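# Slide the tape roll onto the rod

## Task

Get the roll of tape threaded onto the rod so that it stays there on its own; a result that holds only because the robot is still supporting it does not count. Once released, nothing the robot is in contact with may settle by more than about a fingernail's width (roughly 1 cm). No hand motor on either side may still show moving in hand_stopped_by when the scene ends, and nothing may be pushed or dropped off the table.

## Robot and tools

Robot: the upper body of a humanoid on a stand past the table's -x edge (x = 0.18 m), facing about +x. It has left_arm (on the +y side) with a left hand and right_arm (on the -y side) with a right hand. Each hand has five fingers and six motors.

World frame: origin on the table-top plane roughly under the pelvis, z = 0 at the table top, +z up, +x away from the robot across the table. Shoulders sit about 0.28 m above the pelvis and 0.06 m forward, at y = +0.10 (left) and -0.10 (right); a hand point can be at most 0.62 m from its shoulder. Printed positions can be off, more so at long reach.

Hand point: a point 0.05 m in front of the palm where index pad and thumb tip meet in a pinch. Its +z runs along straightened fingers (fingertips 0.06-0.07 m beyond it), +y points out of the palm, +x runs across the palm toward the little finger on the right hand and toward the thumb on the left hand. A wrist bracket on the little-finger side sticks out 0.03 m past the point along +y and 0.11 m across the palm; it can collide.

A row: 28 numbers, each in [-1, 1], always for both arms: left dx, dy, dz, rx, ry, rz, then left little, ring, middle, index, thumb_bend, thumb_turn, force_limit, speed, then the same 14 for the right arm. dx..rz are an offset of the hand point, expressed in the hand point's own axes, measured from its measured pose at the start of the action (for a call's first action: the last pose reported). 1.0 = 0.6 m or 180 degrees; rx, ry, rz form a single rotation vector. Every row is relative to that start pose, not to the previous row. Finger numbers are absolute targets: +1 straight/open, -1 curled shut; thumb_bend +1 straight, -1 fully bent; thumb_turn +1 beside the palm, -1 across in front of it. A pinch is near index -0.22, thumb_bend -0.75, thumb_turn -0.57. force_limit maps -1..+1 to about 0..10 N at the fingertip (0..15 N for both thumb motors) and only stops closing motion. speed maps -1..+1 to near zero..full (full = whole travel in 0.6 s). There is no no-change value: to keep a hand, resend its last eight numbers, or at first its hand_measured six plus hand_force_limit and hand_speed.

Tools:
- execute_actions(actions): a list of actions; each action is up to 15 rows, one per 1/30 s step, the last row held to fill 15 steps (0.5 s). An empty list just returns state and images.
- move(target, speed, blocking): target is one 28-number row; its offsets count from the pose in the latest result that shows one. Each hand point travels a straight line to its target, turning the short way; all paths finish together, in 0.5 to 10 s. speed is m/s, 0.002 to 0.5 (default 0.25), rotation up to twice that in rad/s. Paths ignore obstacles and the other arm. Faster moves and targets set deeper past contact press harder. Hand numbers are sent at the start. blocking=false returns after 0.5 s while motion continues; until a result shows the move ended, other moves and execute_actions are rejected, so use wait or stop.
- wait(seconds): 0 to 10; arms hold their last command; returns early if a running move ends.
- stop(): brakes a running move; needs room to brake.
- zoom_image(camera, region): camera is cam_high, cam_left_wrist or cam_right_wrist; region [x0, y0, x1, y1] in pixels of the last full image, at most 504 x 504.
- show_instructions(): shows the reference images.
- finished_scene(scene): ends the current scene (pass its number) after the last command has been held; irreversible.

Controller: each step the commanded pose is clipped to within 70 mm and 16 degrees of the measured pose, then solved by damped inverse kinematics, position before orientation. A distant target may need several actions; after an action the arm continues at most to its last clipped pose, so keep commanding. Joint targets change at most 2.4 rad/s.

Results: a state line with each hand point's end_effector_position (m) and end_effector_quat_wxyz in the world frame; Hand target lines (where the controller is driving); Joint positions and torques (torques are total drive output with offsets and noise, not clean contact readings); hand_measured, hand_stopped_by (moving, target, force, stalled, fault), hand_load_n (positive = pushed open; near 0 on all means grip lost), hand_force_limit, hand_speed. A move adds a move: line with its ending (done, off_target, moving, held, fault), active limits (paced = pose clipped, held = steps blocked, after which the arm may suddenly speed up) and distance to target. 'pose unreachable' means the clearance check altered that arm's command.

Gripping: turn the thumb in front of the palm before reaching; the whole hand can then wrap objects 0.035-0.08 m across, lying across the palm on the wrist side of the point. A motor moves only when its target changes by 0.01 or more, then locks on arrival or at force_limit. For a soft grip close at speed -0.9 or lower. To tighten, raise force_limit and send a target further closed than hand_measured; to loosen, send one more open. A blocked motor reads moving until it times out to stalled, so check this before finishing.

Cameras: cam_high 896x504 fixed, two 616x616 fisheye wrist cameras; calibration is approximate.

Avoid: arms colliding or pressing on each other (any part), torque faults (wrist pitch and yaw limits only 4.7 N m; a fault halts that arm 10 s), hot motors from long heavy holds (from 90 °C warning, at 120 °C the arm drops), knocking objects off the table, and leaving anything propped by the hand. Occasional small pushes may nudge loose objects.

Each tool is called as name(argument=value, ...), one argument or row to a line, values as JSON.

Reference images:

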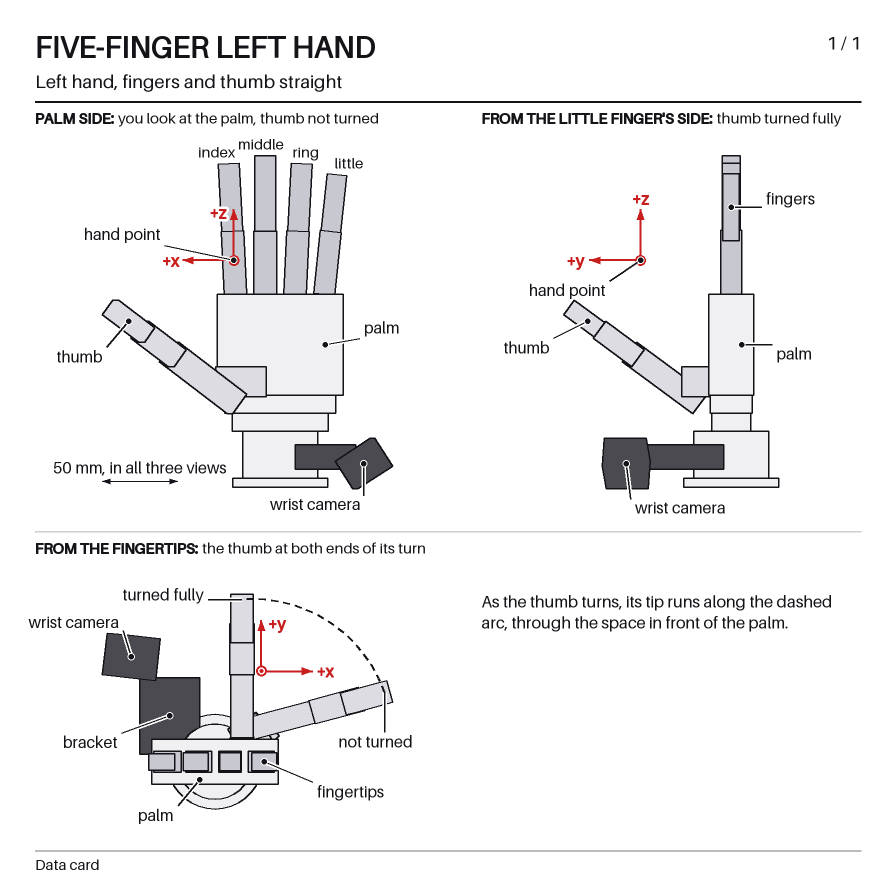

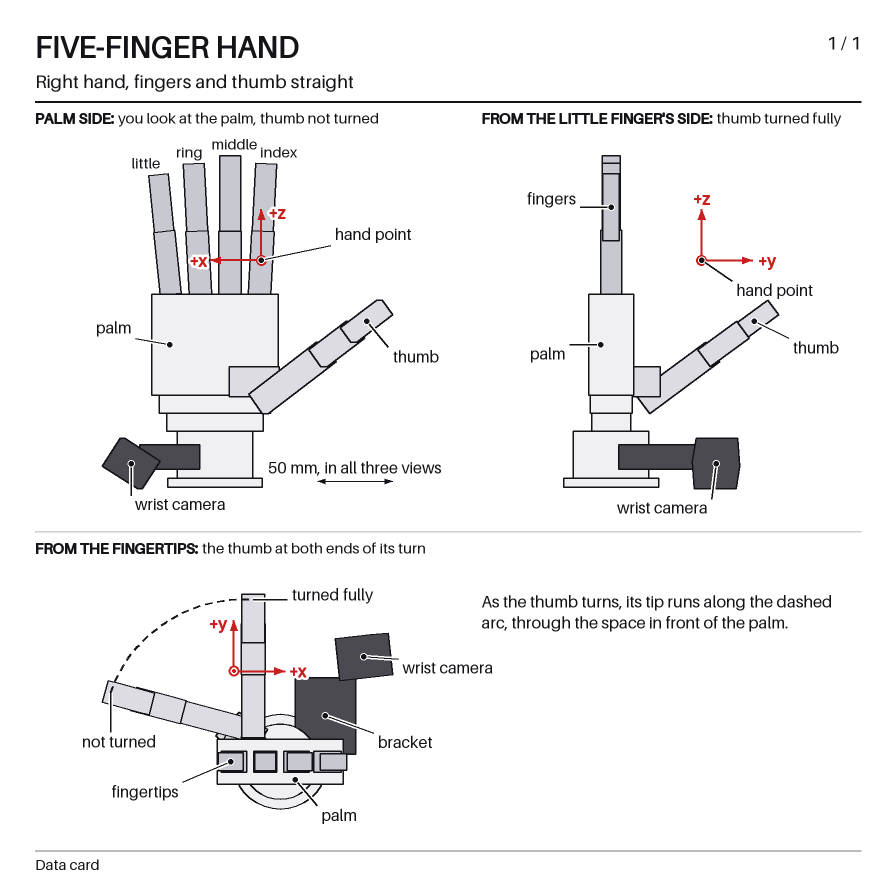

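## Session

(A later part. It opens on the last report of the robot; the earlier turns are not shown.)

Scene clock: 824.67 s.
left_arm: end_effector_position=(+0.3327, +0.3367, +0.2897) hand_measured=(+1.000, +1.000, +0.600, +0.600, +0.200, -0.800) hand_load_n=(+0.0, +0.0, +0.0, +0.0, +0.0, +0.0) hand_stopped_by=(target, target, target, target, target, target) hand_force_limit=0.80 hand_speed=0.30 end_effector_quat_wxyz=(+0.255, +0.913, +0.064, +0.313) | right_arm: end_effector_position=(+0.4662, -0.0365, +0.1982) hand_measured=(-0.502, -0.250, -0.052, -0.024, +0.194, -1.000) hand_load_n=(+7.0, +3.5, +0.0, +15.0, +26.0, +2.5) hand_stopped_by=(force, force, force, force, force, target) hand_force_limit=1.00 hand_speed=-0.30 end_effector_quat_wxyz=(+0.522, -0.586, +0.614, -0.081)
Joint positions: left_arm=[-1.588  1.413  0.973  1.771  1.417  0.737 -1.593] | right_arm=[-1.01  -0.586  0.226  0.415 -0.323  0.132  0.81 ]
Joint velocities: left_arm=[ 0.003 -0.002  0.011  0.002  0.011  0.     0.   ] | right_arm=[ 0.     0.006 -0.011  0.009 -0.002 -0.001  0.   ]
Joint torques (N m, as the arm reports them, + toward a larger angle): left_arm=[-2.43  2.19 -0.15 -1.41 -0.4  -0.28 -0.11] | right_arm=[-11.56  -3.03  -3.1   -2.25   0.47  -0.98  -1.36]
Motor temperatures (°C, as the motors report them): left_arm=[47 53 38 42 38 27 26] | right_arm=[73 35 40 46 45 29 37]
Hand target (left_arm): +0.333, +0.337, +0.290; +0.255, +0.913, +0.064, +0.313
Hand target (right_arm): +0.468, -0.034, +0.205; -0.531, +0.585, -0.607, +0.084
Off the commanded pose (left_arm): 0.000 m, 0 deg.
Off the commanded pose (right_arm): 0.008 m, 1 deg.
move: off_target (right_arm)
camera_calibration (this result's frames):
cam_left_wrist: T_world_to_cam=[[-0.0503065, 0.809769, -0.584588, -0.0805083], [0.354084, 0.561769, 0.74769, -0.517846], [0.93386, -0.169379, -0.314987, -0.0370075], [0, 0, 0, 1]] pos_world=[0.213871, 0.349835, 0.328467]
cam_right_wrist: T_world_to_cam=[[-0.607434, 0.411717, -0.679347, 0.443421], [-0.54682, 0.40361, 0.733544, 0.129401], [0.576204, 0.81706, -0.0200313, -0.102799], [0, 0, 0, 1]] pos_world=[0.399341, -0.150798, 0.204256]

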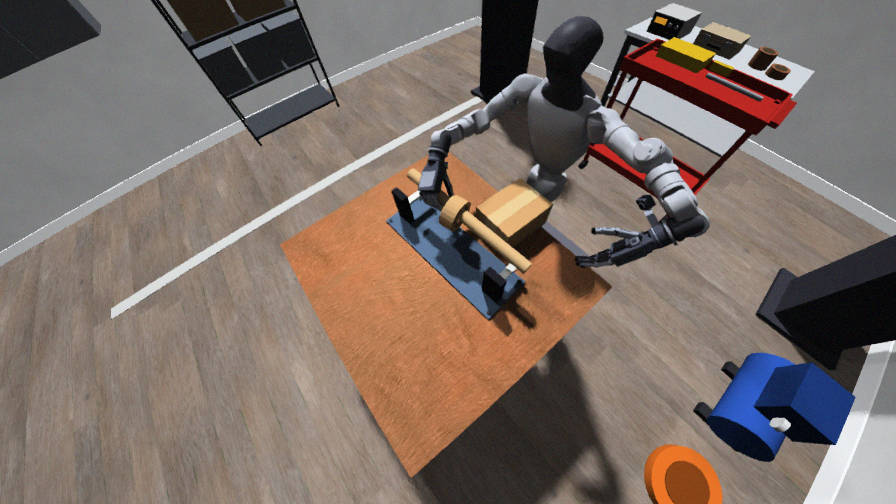

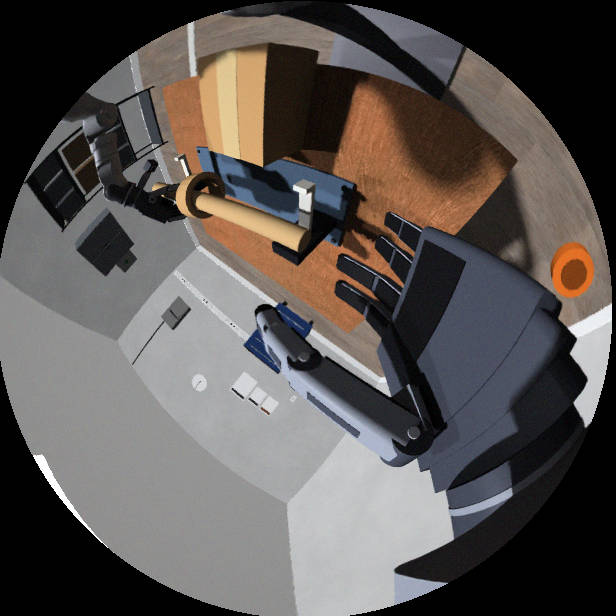

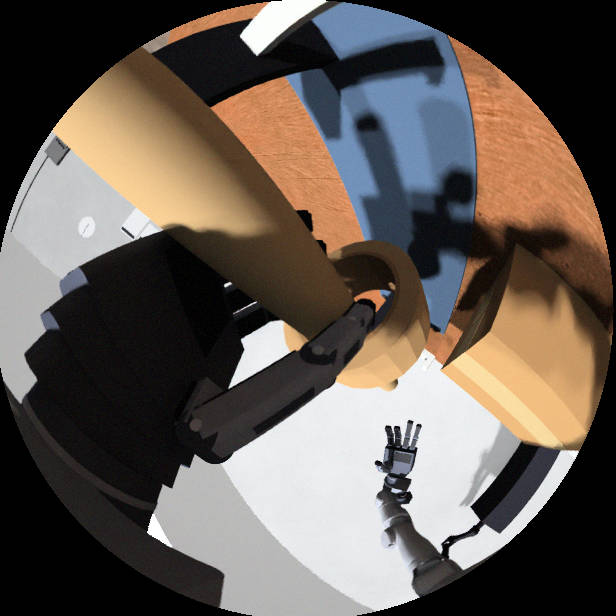

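Lower 2 cm plus small +X.

move(
  target=[0,0,0,0,0,0,1,1,0.6,0.6,0.2,-0.8,0.8,0.3, 0.018,0.01,0.028,0,0,0,-0.95,-0.95,-0.95,-0.95,-1,-1,1,-0.3],
  speed=0.02,
)

zoom_image(
  camera="cam_high",
  region=[350,120,600,320],
)

Scene clock: 829.03 s.
left_arm: end_effector_position=(+0.3327, +0.3367, +0.2897) hand_measured=(+1.000, +1.000, +0.600, +0.600, +0.200, -0.800) hand_load_n=(+0.0, +0.0, +0.0, +0.0, +0.0, +0.0) hand_stopped_by=(target, target, target, target, target, target) hand_force_limit=0.80 hand_speed=0.30 end_effector_quat_wxyz=(+0.255, +0.913, +0.064, +0.313) | right_arm: end_effector_position=(+0.4743, -0.0376, +0.1718) hand_measured=(-0.502, -0.250, -0.052, -0.024, +0.194, -1.000) hand_load_n=(+7.0, +3.5, +0.0, +15.5, +26.0, +2.5) hand_stopped_by=(force, force, force, force, force, target) hand_force_limit=1.00 hand_speed=-0.30 end_effector_quat_wxyz=(+0.512, -0.589, +0.621, -0.077)
Joint positions: left_arm=[-1.588  1.413  0.973  1.771  1.417  0.737 -1.593] | right_arm=[-1.044 -0.544  0.25   0.621 -0.344  0.004  0.749]
Joint velocities: left_arm=[ 0.006  0.005  0.     0.    -0.011  0.     0.   ] | right_arm=[-0.005 -0.009  0.005 -0.002  0.005 -0.005  0.   ]
Joint torques (N m, as the arm reports them, + toward a larger angle): left_arm=[-2.42  2.18 -0.14 -1.42 -0.42 -0.28 -0.11] | right_arm=[-11.06  -2.71  -2.71  -1.9    1.31  -1.04  -1.45]
Motor temperatures (°C, as the motors report them): left_arm=[47 53 38 42 38 27 26] | right_arm=[75 35 40 46 45 29 37]
Hand target (left_arm): +0.333, +0.337, +0.290; +0.255, +0.913, +0.064, +0.313
Hand target (right_arm): +0.477, -0.034, +0.180; -0.522, +0.587, -0.614, +0.080
Off the commanded pose (left_arm): 0.000 m, 0 deg.
Off the commanded pose (right_arm): 0.010 m, 2 deg.
move: off_target (right_arm)
camera_calibration (this result's frames):
cam_left_wrist: T_world_to_cam=[[-0.0503065, 0.809769, -0.584588, -0.0805083], [0.354084, 0.561769, 0.74769, -0.517846], [0.93386, -0.169379, -0.314987, -0.0370076], [0, 0, 0, 1]] pos_world=[0.213871, 0.349835, 0.328468]
cam_right_wrist: T_world_to_cam=[[-0.622876, 0.408067, -0.667463, 0.43598], [-0.526361, 0.412592, 0.743446, 0.14256], [0.578766, 0.814401, -0.0422031, -0.104648], [0, 0, 0, 1]] pos_world=[0.407167, -0.151502, 0.180598]

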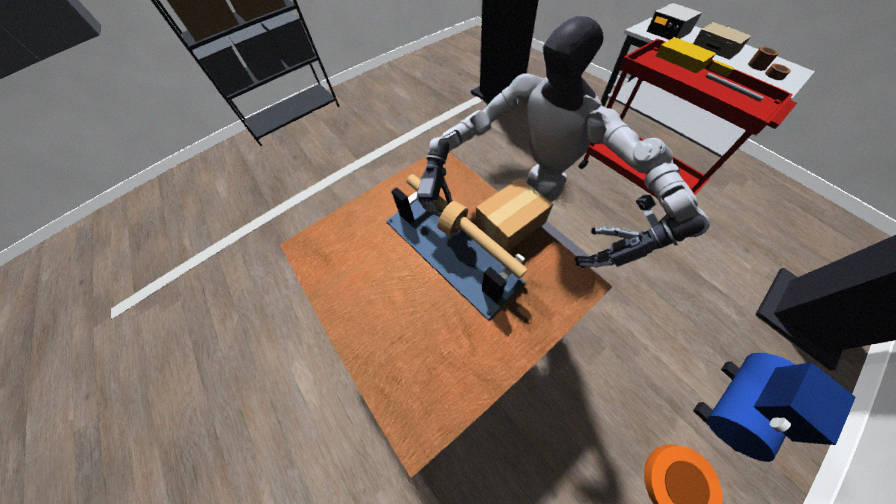

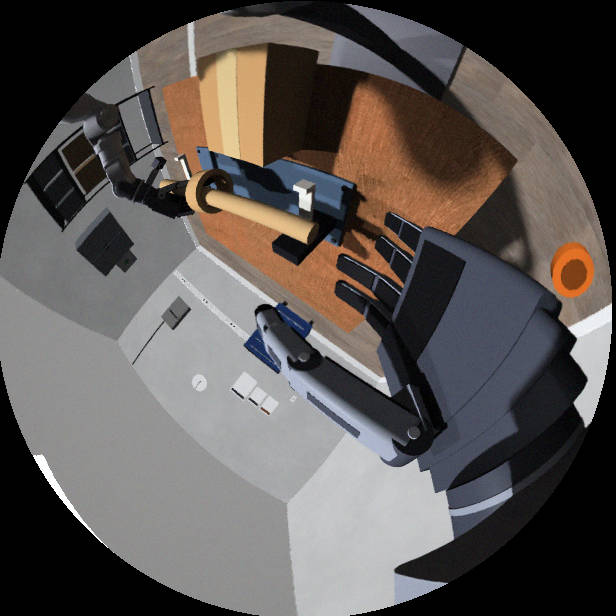

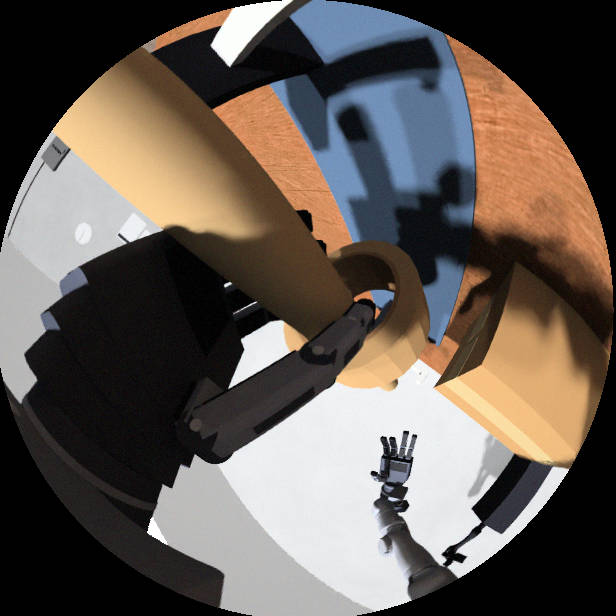

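Region (350, 120, 600, 320) of cam_high's 896x504 image, scaled by 2.016, with more detail than that image has; it fills the top 403 rows of this view, and the rest is white.

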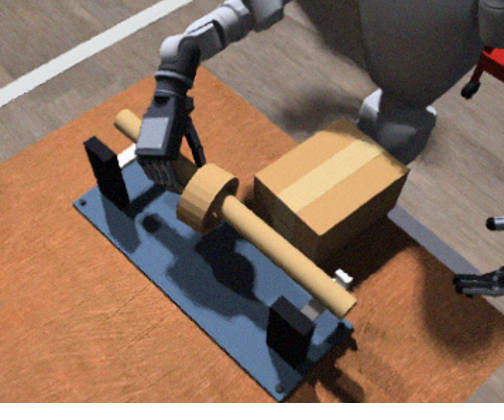

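Seated on +y. Lower a bit more.

move(
  target=[0,0,0,0,0,0,1,1,0.6,0.6,0.2,-0.8,0.8,0.3, 0.008,0.01,0.006,0,0,0,-0.95,-0.95,-0.95,-0.95,-1,-1,1,-0.3],
  speed=0.02,
)

move(
  target=[0,0,0,0,0,0,1,1,0.6,0.6,0.2,-0.8,0.8,0.3, 0,0,0,0,0,0,0.8,0.8,0.8,0.8,0.6,-1,1,-0.3],
  speed=0.02,
)

zoom_image(
  camera="cam_high",
  region=[350,120,600,320],
)

Scene clock: 834.87 s.
left_arm: end_effector_position=(+0.3327, +0.3367, +0.2897) hand_measured=(+1.000, +1.000, +0.600, +0.600, +0.200, -0.800) hand_load_n=(+0.0, +0.0, +0.0, +0.0, +0.0, +0.0) hand_stopped_by=(target, target, target, target, target, target) hand_force_limit=0.80 hand_speed=0.30 end_effector_quat_wxyz=(+0.255, +0.913, +0.064, +0.313) | right_arm: end_effector_position=(+0.4718, -0.0405, +0.1572) hand_measured=(-0.502, -0.250, -0.052, -0.024, +0.194, -1.000) hand_load_n=(+7.0, +3.5, +0.0, +15.5, +26.0, +2.5) hand_stopped_by=(force, force, force, force, force, target) hand_force_limit=1.00 hand_speed=-0.30 end_effector_quat_wxyz=(+0.503, -0.590, +0.627, -0.075)
Joint positions: left_arm=[-1.588  1.413  0.973  1.771  1.417  0.737 -1.593] | right_arm=[-1.028 -0.537  0.257  0.659 -0.351 -0.025  0.732]
Joint velocities: left_arm=[ 0.005  0.002 -0.002  0.014  0.003  0.     0.   ] | right_arm=[-0.014  0.     0.005 -0.003  0.005 -0.002 -0.002]
Joint torques (N m, as the arm reports them, + toward a larger angle): left_arm=[-2.42  2.18 -0.15 -1.43 -0.4  -0.28 -0.11] | right_arm=[-10.96  -3.43  -2.81  -2.21   1.25  -1.1   -1.35]
Motor temperatures (°C, as the motors report them): left_arm=[47 53 38 42 38 27 26] | right_arm=[77 35 40 46 45 29 37]
Hand target (left_arm): +0.333, +0.337, +0.290; +0.255, +0.913, +0.064, +0.313
Hand target (right_arm): +0.474, -0.038, +0.163; -0.511, +0.589, -0.621, +0.078
Off the commanded pose (left_arm): 0.000 m, 0 deg.
Off the commanded pose (right_arm): 0.007 m, 1 deg.
move: off_target (right_arm)
camera_calibration (this result's frames):
cam_left_wrist: T_world_to_cam=[[-0.0503067, 0.809769, -0.584588, -0.0805084], [0.354084, 0.561769, 0.74769, -0.517846], [0.93386, -0.169379, -0.314987, -0.0370076], [0, 0, 0, 1]] pos_world=[0.213871, 0.349835, 0.328468]
cam_right_wrist: T_world_to_cam=[[-0.633866, 0.405622, -0.658547, 0.429566], [-0.510179, 0.420674, 0.750167, 0.144971], [0.581318, 0.811483, -0.0597112, -0.099958], [0, 0, 0, 1]] pos_world=[0.404356, -0.154113, 0.168168]

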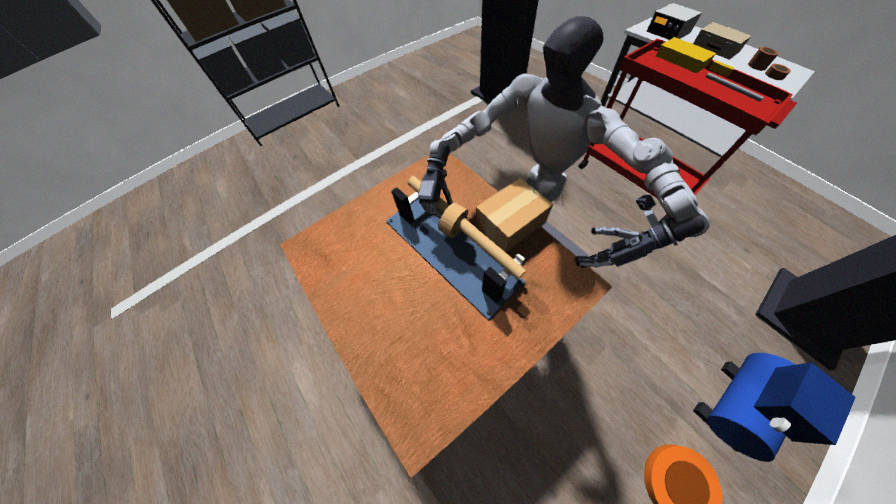

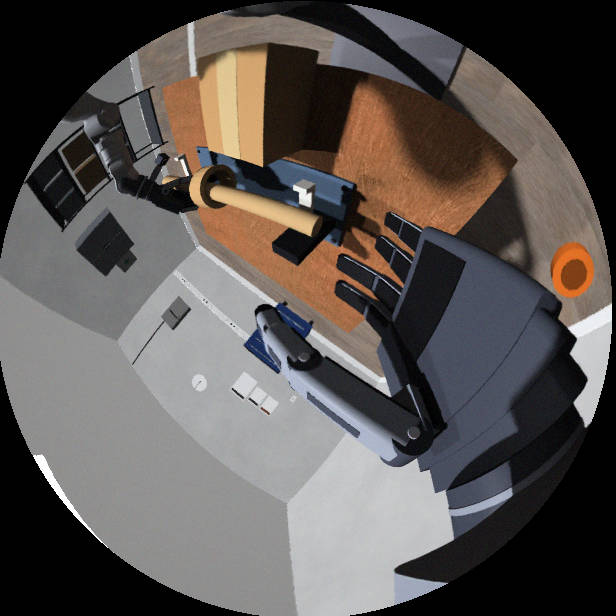

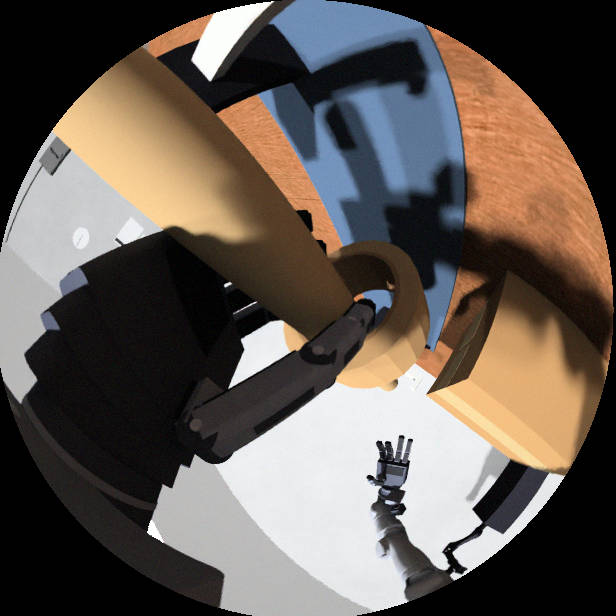

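Scene clock: 836.27 s.
left_arm: end_effector_position=(+0.3327, +0.3367, +0.2897) hand_measured=(+1.000, +1.000, +0.600, +0.600, +0.200, -0.800) hand_load_n=(+0.0, +0.0, +0.0, +0.0, +0.0, +0.0) hand_stopped_by=(target, target, target, target, target, target) hand_force_limit=0.80 hand_speed=0.30 end_effector_quat_wxyz=(+0.255, +0.913, +0.064, +0.313) | right_arm: end_effector_position=(+0.4742, -0.0378, +0.1650) hand_measured=(+0.800, +0.800, +0.800, +0.800, +0.600, -1.000) hand_load_n=(+0.0, +0.0, +0.0, +0.0, +0.0, +1.5) hand_stopped_by=(target, target, target, target, target, target) hand_force_limit=1.00 hand_speed=-0.30 end_effector_quat_wxyz=(+0.512, -0.588, +0.622, -0.076)
Joint positions: left_arm=[-1.588  1.413  0.973  1.771  1.417  0.737 -1.593] | right_arm=[-1.039 -0.537  0.252  0.654 -0.345 -0.027  0.73 ]
Joint velocities: left_arm=[-0.006 -0.002  0.008  0.017  0.002  0.     0.   ] | right_arm=[-0.005  0.    -0.014 -0.006  0.     0.     0.   ]
Joint torques (N m, as the arm reports them, + toward a larger angle): left_arm=[-2.42  2.19 -0.16 -1.41 -0.41 -0.28 -0.11] | right_arm=[-6.84 -3.4  -1.11 -1.54  0.26 -0.37 -0.62]
Motor temperatures (°C, as the motors report them): left_arm=[47 53 38 42 38 27 26] | right_arm=[77 35 40 46 45 29 36]
Hand target (left_arm): +0.333, +0.337, +0.290; +0.255, +0.913, +0.064, +0.313
Hand target (right_arm): +0.472, -0.041, +0.157; -0.503, +0.590, -0.627, +0.075
Off the commanded pose (left_arm): 0.000 m, 0 deg.
Off the commanded pose (right_arm): 0.009 m, 1 deg.
move: off_target (right_arm)
camera_calibration (this result's frames):
cam_left_wrist: T_world_to_cam=[[-0.0503065, 0.809769, -0.584588, -0.0805083], [0.354084, 0.561769, 0.74769, -0.517846], [0.93386, -0.169379, -0.314987, -0.0370076], [0, 0, 0, 1]] pos_world=[0.213871, 0.349835, 0.328468]
cam_right_wrist: T_world_to_cam=[[-0.624276, 0.410125, -0.664889, 0.431728], [-0.52478, 0.410314, 0.745821, 0.146422], [0.578693, 0.814518, -0.0409237, -0.104875], [0, 0, 0, 1]] pos_world=[0.407047, -0.151719, 0.173555]

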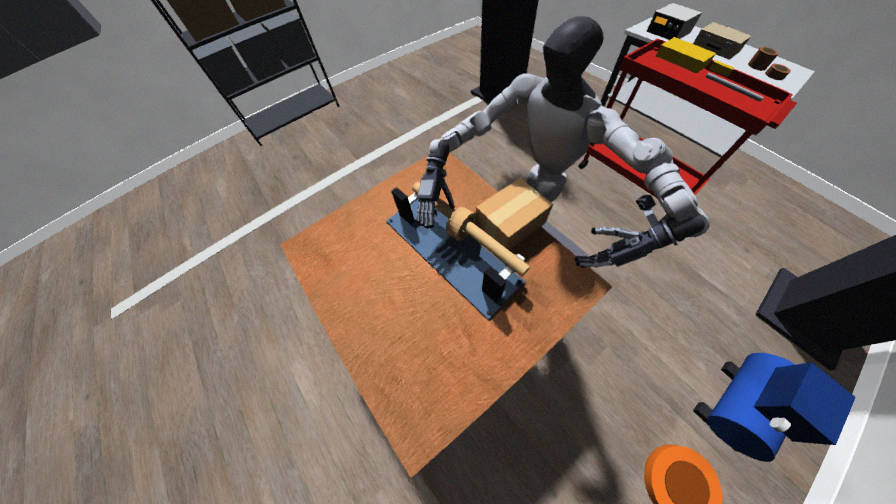

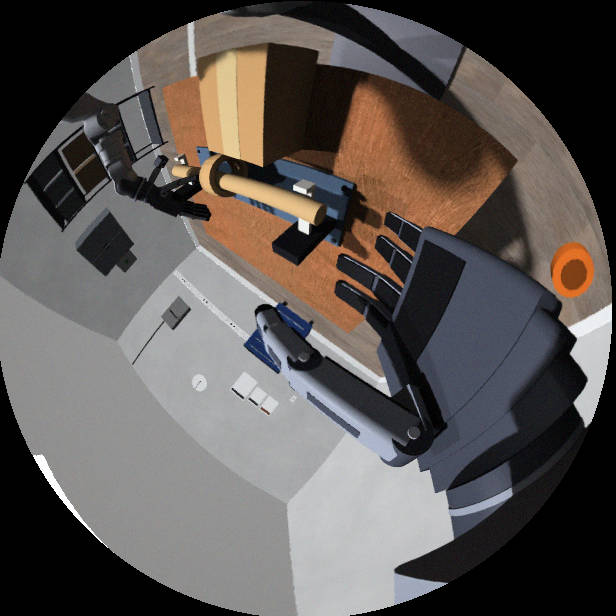

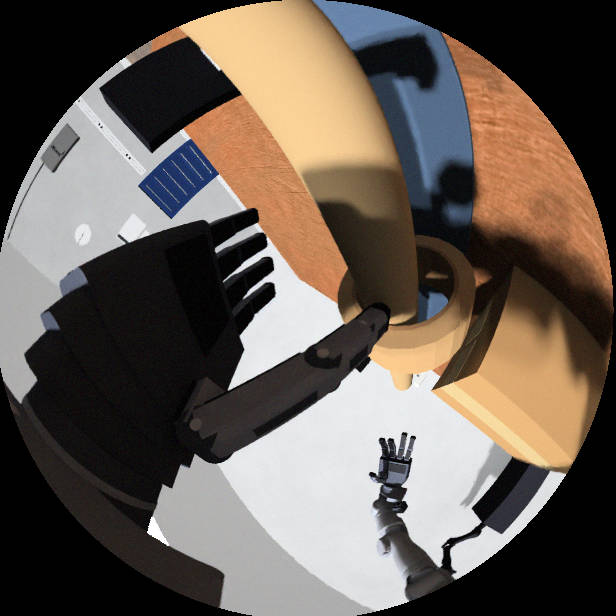

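Region (350, 120, 600, 320) of cam_high's 896x504 image, scaled by 2.016, with more detail than that image has; it fills the top 403 rows of this view, and the rest is white.

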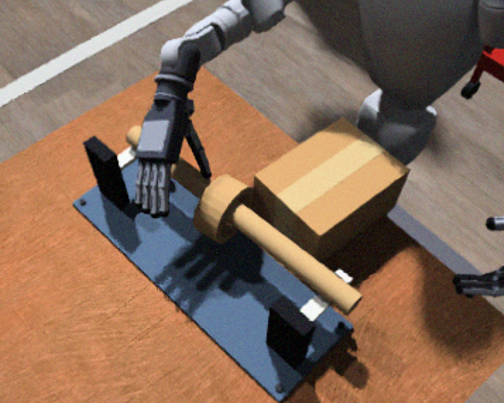

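move(
  target=[0,0,0,0,0,0,1,1,0.6,0.6,0.2,-0.8,0.8,0.3, 0,-0.03,-0.07,0,0,0,0.8,0.8,0.8,0.8,1,-1,1,-0.3],
  speed=0.03,
)

zoom_image(
  camera="cam_high",
  region=[350,120,600,320],
)

Scene clock: 842.80 s.
left_arm: end_effector_position=(+0.3327, +0.3367, +0.2897) hand_measured=(+1.000, +1.000, +0.600, +0.600, +0.200, -0.800) hand_load_n=(+0.0, +0.0, +0.0, +0.0, +0.0, +0.0) hand_stopped_by=(target, target, target, target, target, target) hand_force_limit=0.80 hand_speed=0.30 end_effector_quat_wxyz=(+0.255, +0.913, +0.064, +0.313) | right_arm: end_effector_position=(+0.4560, -0.0650, +0.1980) hand_measured=(+0.800, +0.800, +0.800, +0.800, +1.000, -1.000) hand_load_n=(+0.0, +0.0, +0.0, +0.0, +0.0, +0.0) hand_stopped_by=(target, target, target, target, target, target) hand_force_limit=1.00 hand_speed=-0.30 end_effector_quat_wxyz=(+0.513, -0.588, +0.620, -0.079)
Joint positions: left_arm=[-1.588  1.413  0.973  1.771  1.417  0.737 -1.593] | right_arm=[-0.949 -0.659  0.163  0.376 -0.296  0.098  0.877]
Joint velocities: left_arm=[ 0.002  0.002 -0.005 -0.006 -0.005  0.     0.   ] | right_arm=[ 0.014  0.    -0.005 -0.002  0.003  0.001  0.004]
Joint torques (N m, as the arm reports them, + toward a larger angle): left_arm=[-2.41  2.19 -0.15 -1.43 -0.41 -0.28 -0.11] | right_arm=[-7.   -3.86 -2.1  -1.8   0.61 -0.24 -0.58]
Motor temperatures (°C, as the motors report them): left_arm=[47 53 38 42 38 27 26] | right_arm=[75 36 39 45 45 28 35]
Hand target (left_arm): +0.333, +0.337, +0.290; +0.255, +0.913, +0.064, +0.313
Hand target (right_arm): +0.455, -0.065, +0.198; -0.513, +0.587, -0.622, +0.077
Off the commanded pose (left_arm): 0.000 m, 0 deg.
Off the commanded pose (right_arm): 0.001 m, 0 deg.
move: done
camera_calibration (this result's frames):
cam_left_wrist: T_world_to_cam=[[-0.0503067, 0.809769, -0.584588, -0.0805084], [0.354084, 0.561769, 0.74769, -0.517846], [0.93386, -0.169379, -0.314987, -0.0370075], [0, 0, 0, 1]] pos_world=[0.213871, 0.349835, 0.328468]
cam_right_wrist: T_world_to_cam=[[-0.619506, 0.40834, -0.670426, 0.452223], [-0.529246, 0.413488, 0.740895, 0.126635], [0.579751, 0.813809, -0.0400458, -0.0715253], [0, 0, 0, 1]] pos_world=[0.388643, -0.178815, 0.206494]

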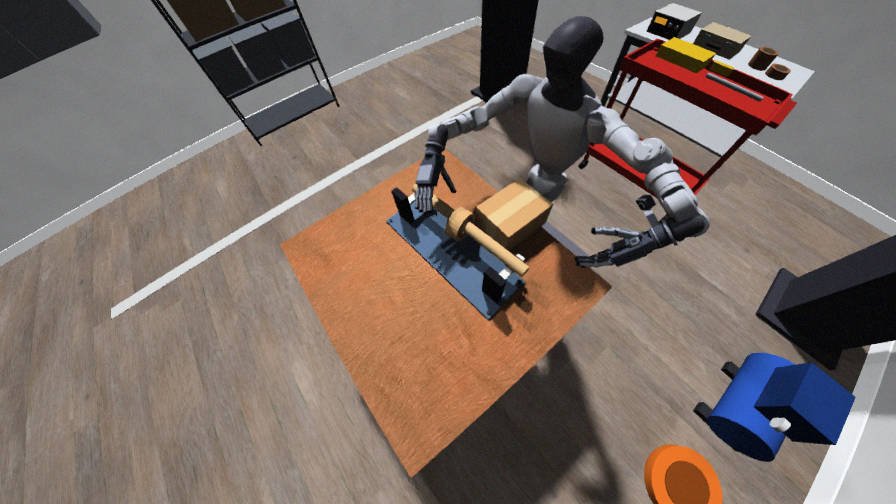

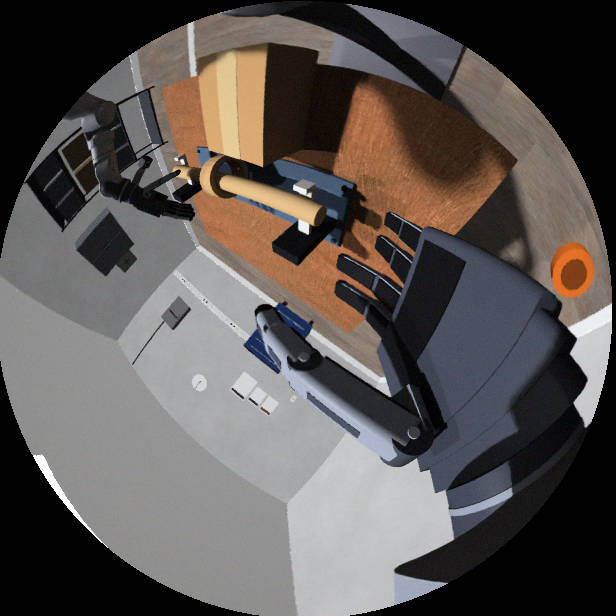

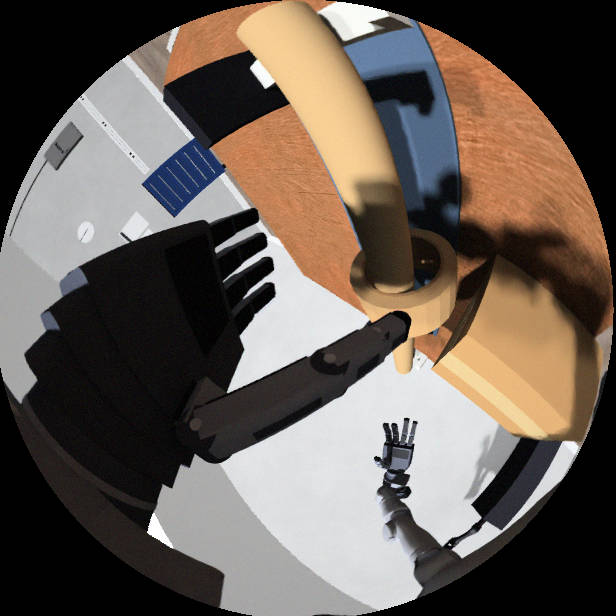

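Region (350, 120, 600, 320) of cam_high's 896x504 image, scaled by 2.016, with more detail than that image has; it fills the top 403 rows of this view, and the rest is white.

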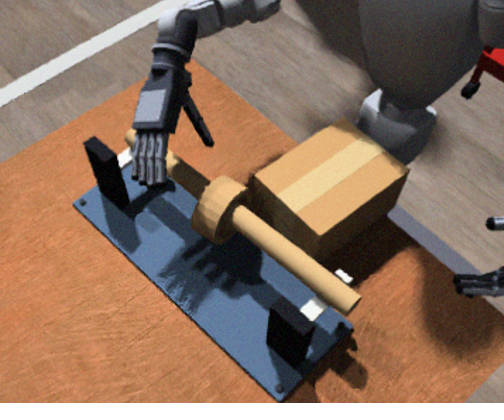

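Resting on both. Small clearance then finish.

move(
  target=[0,0,0,0,0,0,1,1,0.6,0.6,0.2,-0.8,0.8,0.3, 0,-0.05,-0.06,0,0,0,0.8,0.8,0.8,0.8,1,-1,1,-0.3],
  speed=0.1,
)

finished_scene(
  scene=1,
)

Scene clock: 847.33 s.
left_arm: end_effector_position=(+0.3327, +0.3367, +0.2897) hand_measured=(+1.000, +1.000, +0.600, +0.600, +0.200, -0.800) hand_load_n=(+0.0, +0.0, +0.0, +0.0, +0.0, +0.0) hand_stopped_by=(target, target, target, target, target, target) hand_force_limit=0.80 hand_speed=0.30 end_effector_quat_wxyz=(+0.255, +0.913, +0.064, +0.313) | right_arm: end_effector_position=(+0.4493, -0.0926, +0.2355) hand_measured=(+0.800, +0.800, +0.800, +0.800, +1.000, -1.000) hand_load_n=(+0.0, +0.0, +0.0, +0.0, +0.0, +0.0) hand_stopped_by=(target, target, target, target, target, target) hand_force_limit=1.00 hand_speed=-0.30 end_effector_quat_wxyz=(+0.512, -0.589, +0.619, -0.082)
Joint positions: left_arm=[-1.588  1.413  0.973  1.771  1.417  0.737 -1.593] | right_arm=[-0.981 -0.769  0.089  0.329 -0.242  0.123  1.009]
Joint velocities: left_arm=[ 0.005 -0.003 -0.014 -0.005  0.     0.     0.   ] | right_arm=[ 0.     0.002  0.002 -0.012  0.     0.     0.002]
Joint torques (N m, as the arm reports them, + toward a larger angle): left_arm=[-2.44  2.2  -0.14 -1.42 -0.4  -0.28 -0.11] | right_arm=[-7.53 -4.07 -1.73 -1.82  0.52 -0.19 -0.56]
Motor temperatures (°C, as the motors report them): left_arm=[47 53 38 42 38 27 26] | right_arm=[74 36 39 45 45 28 34]
Hand target (left_arm): +0.333, +0.337, +0.290; +0.255, +0.913, +0.064, +0.313
Hand target (right_arm): +0.449, -0.091, +0.236; -0.513, +0.589, -0.619, +0.079
Off the commanded pose (left_arm): 0.000 m, 0 deg.
Off the commanded pose (right_arm): 0.001 m, 0 deg.
move: done
camera_calibration (this result's frames):
cam_left_wrist: T_world_to_cam=[[-0.0503067, 0.80977, -0.584587, -0.0805084], [0.354084, 0.561769, 0.74769, -0.517846], [0.93386, -0.169379, -0.314987, -0.0370075], [0, 0, 0, 1]] pos_world=[0.213871, 0.349835, 0.328467]
cam_right_wrist: T_world_to_cam=[[-0.61672, 0.404753, -0.675154, 0.484078], [-0.531686, 0.418296, 0.736436, 0.109324], [0.580488, 0.813144, -0.04277, -0.0434466], [0, 0, 0, 1]] pos_world=[0.381887, -0.206334, 0.244459]

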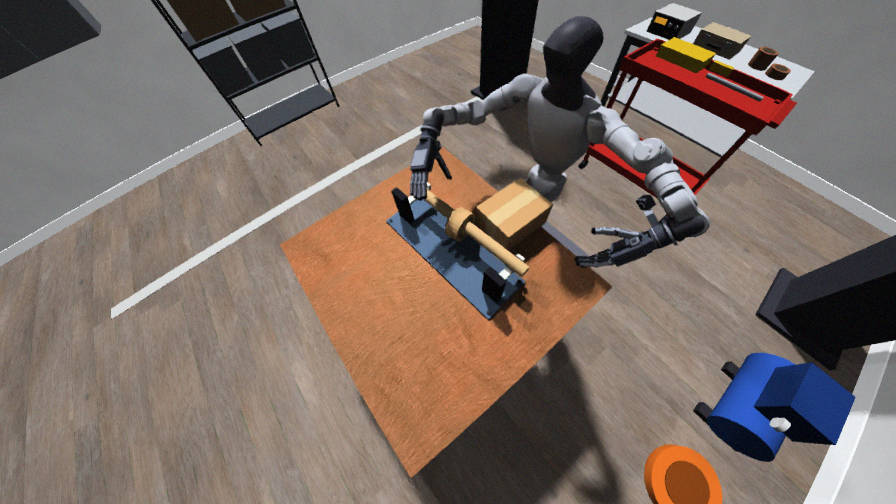

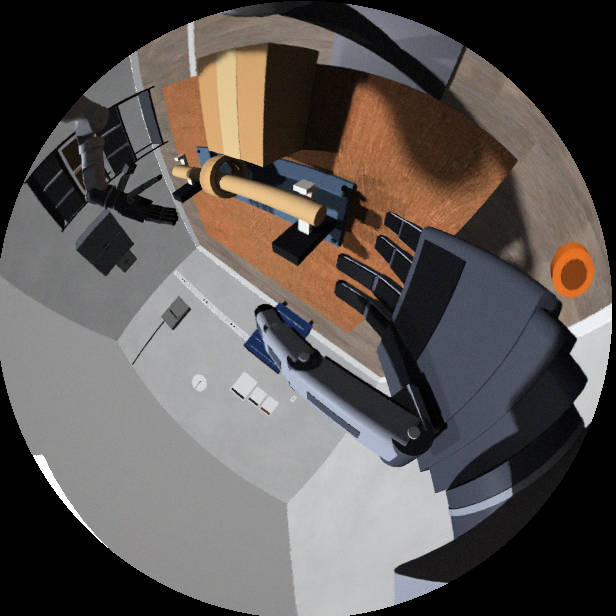

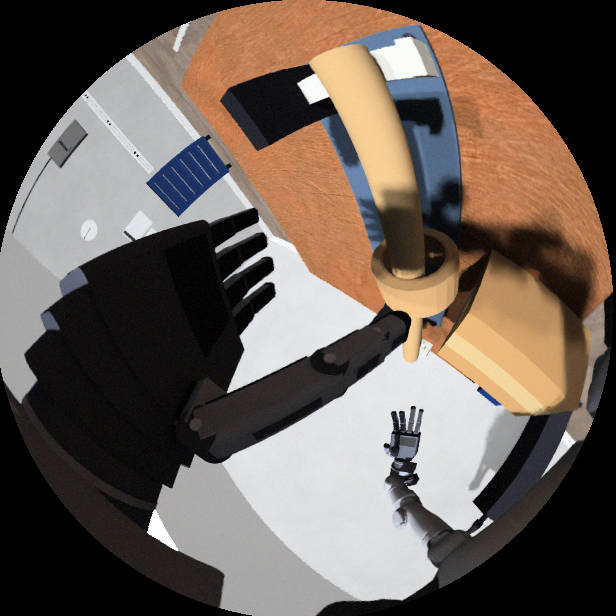

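The scene is finished: the task was done.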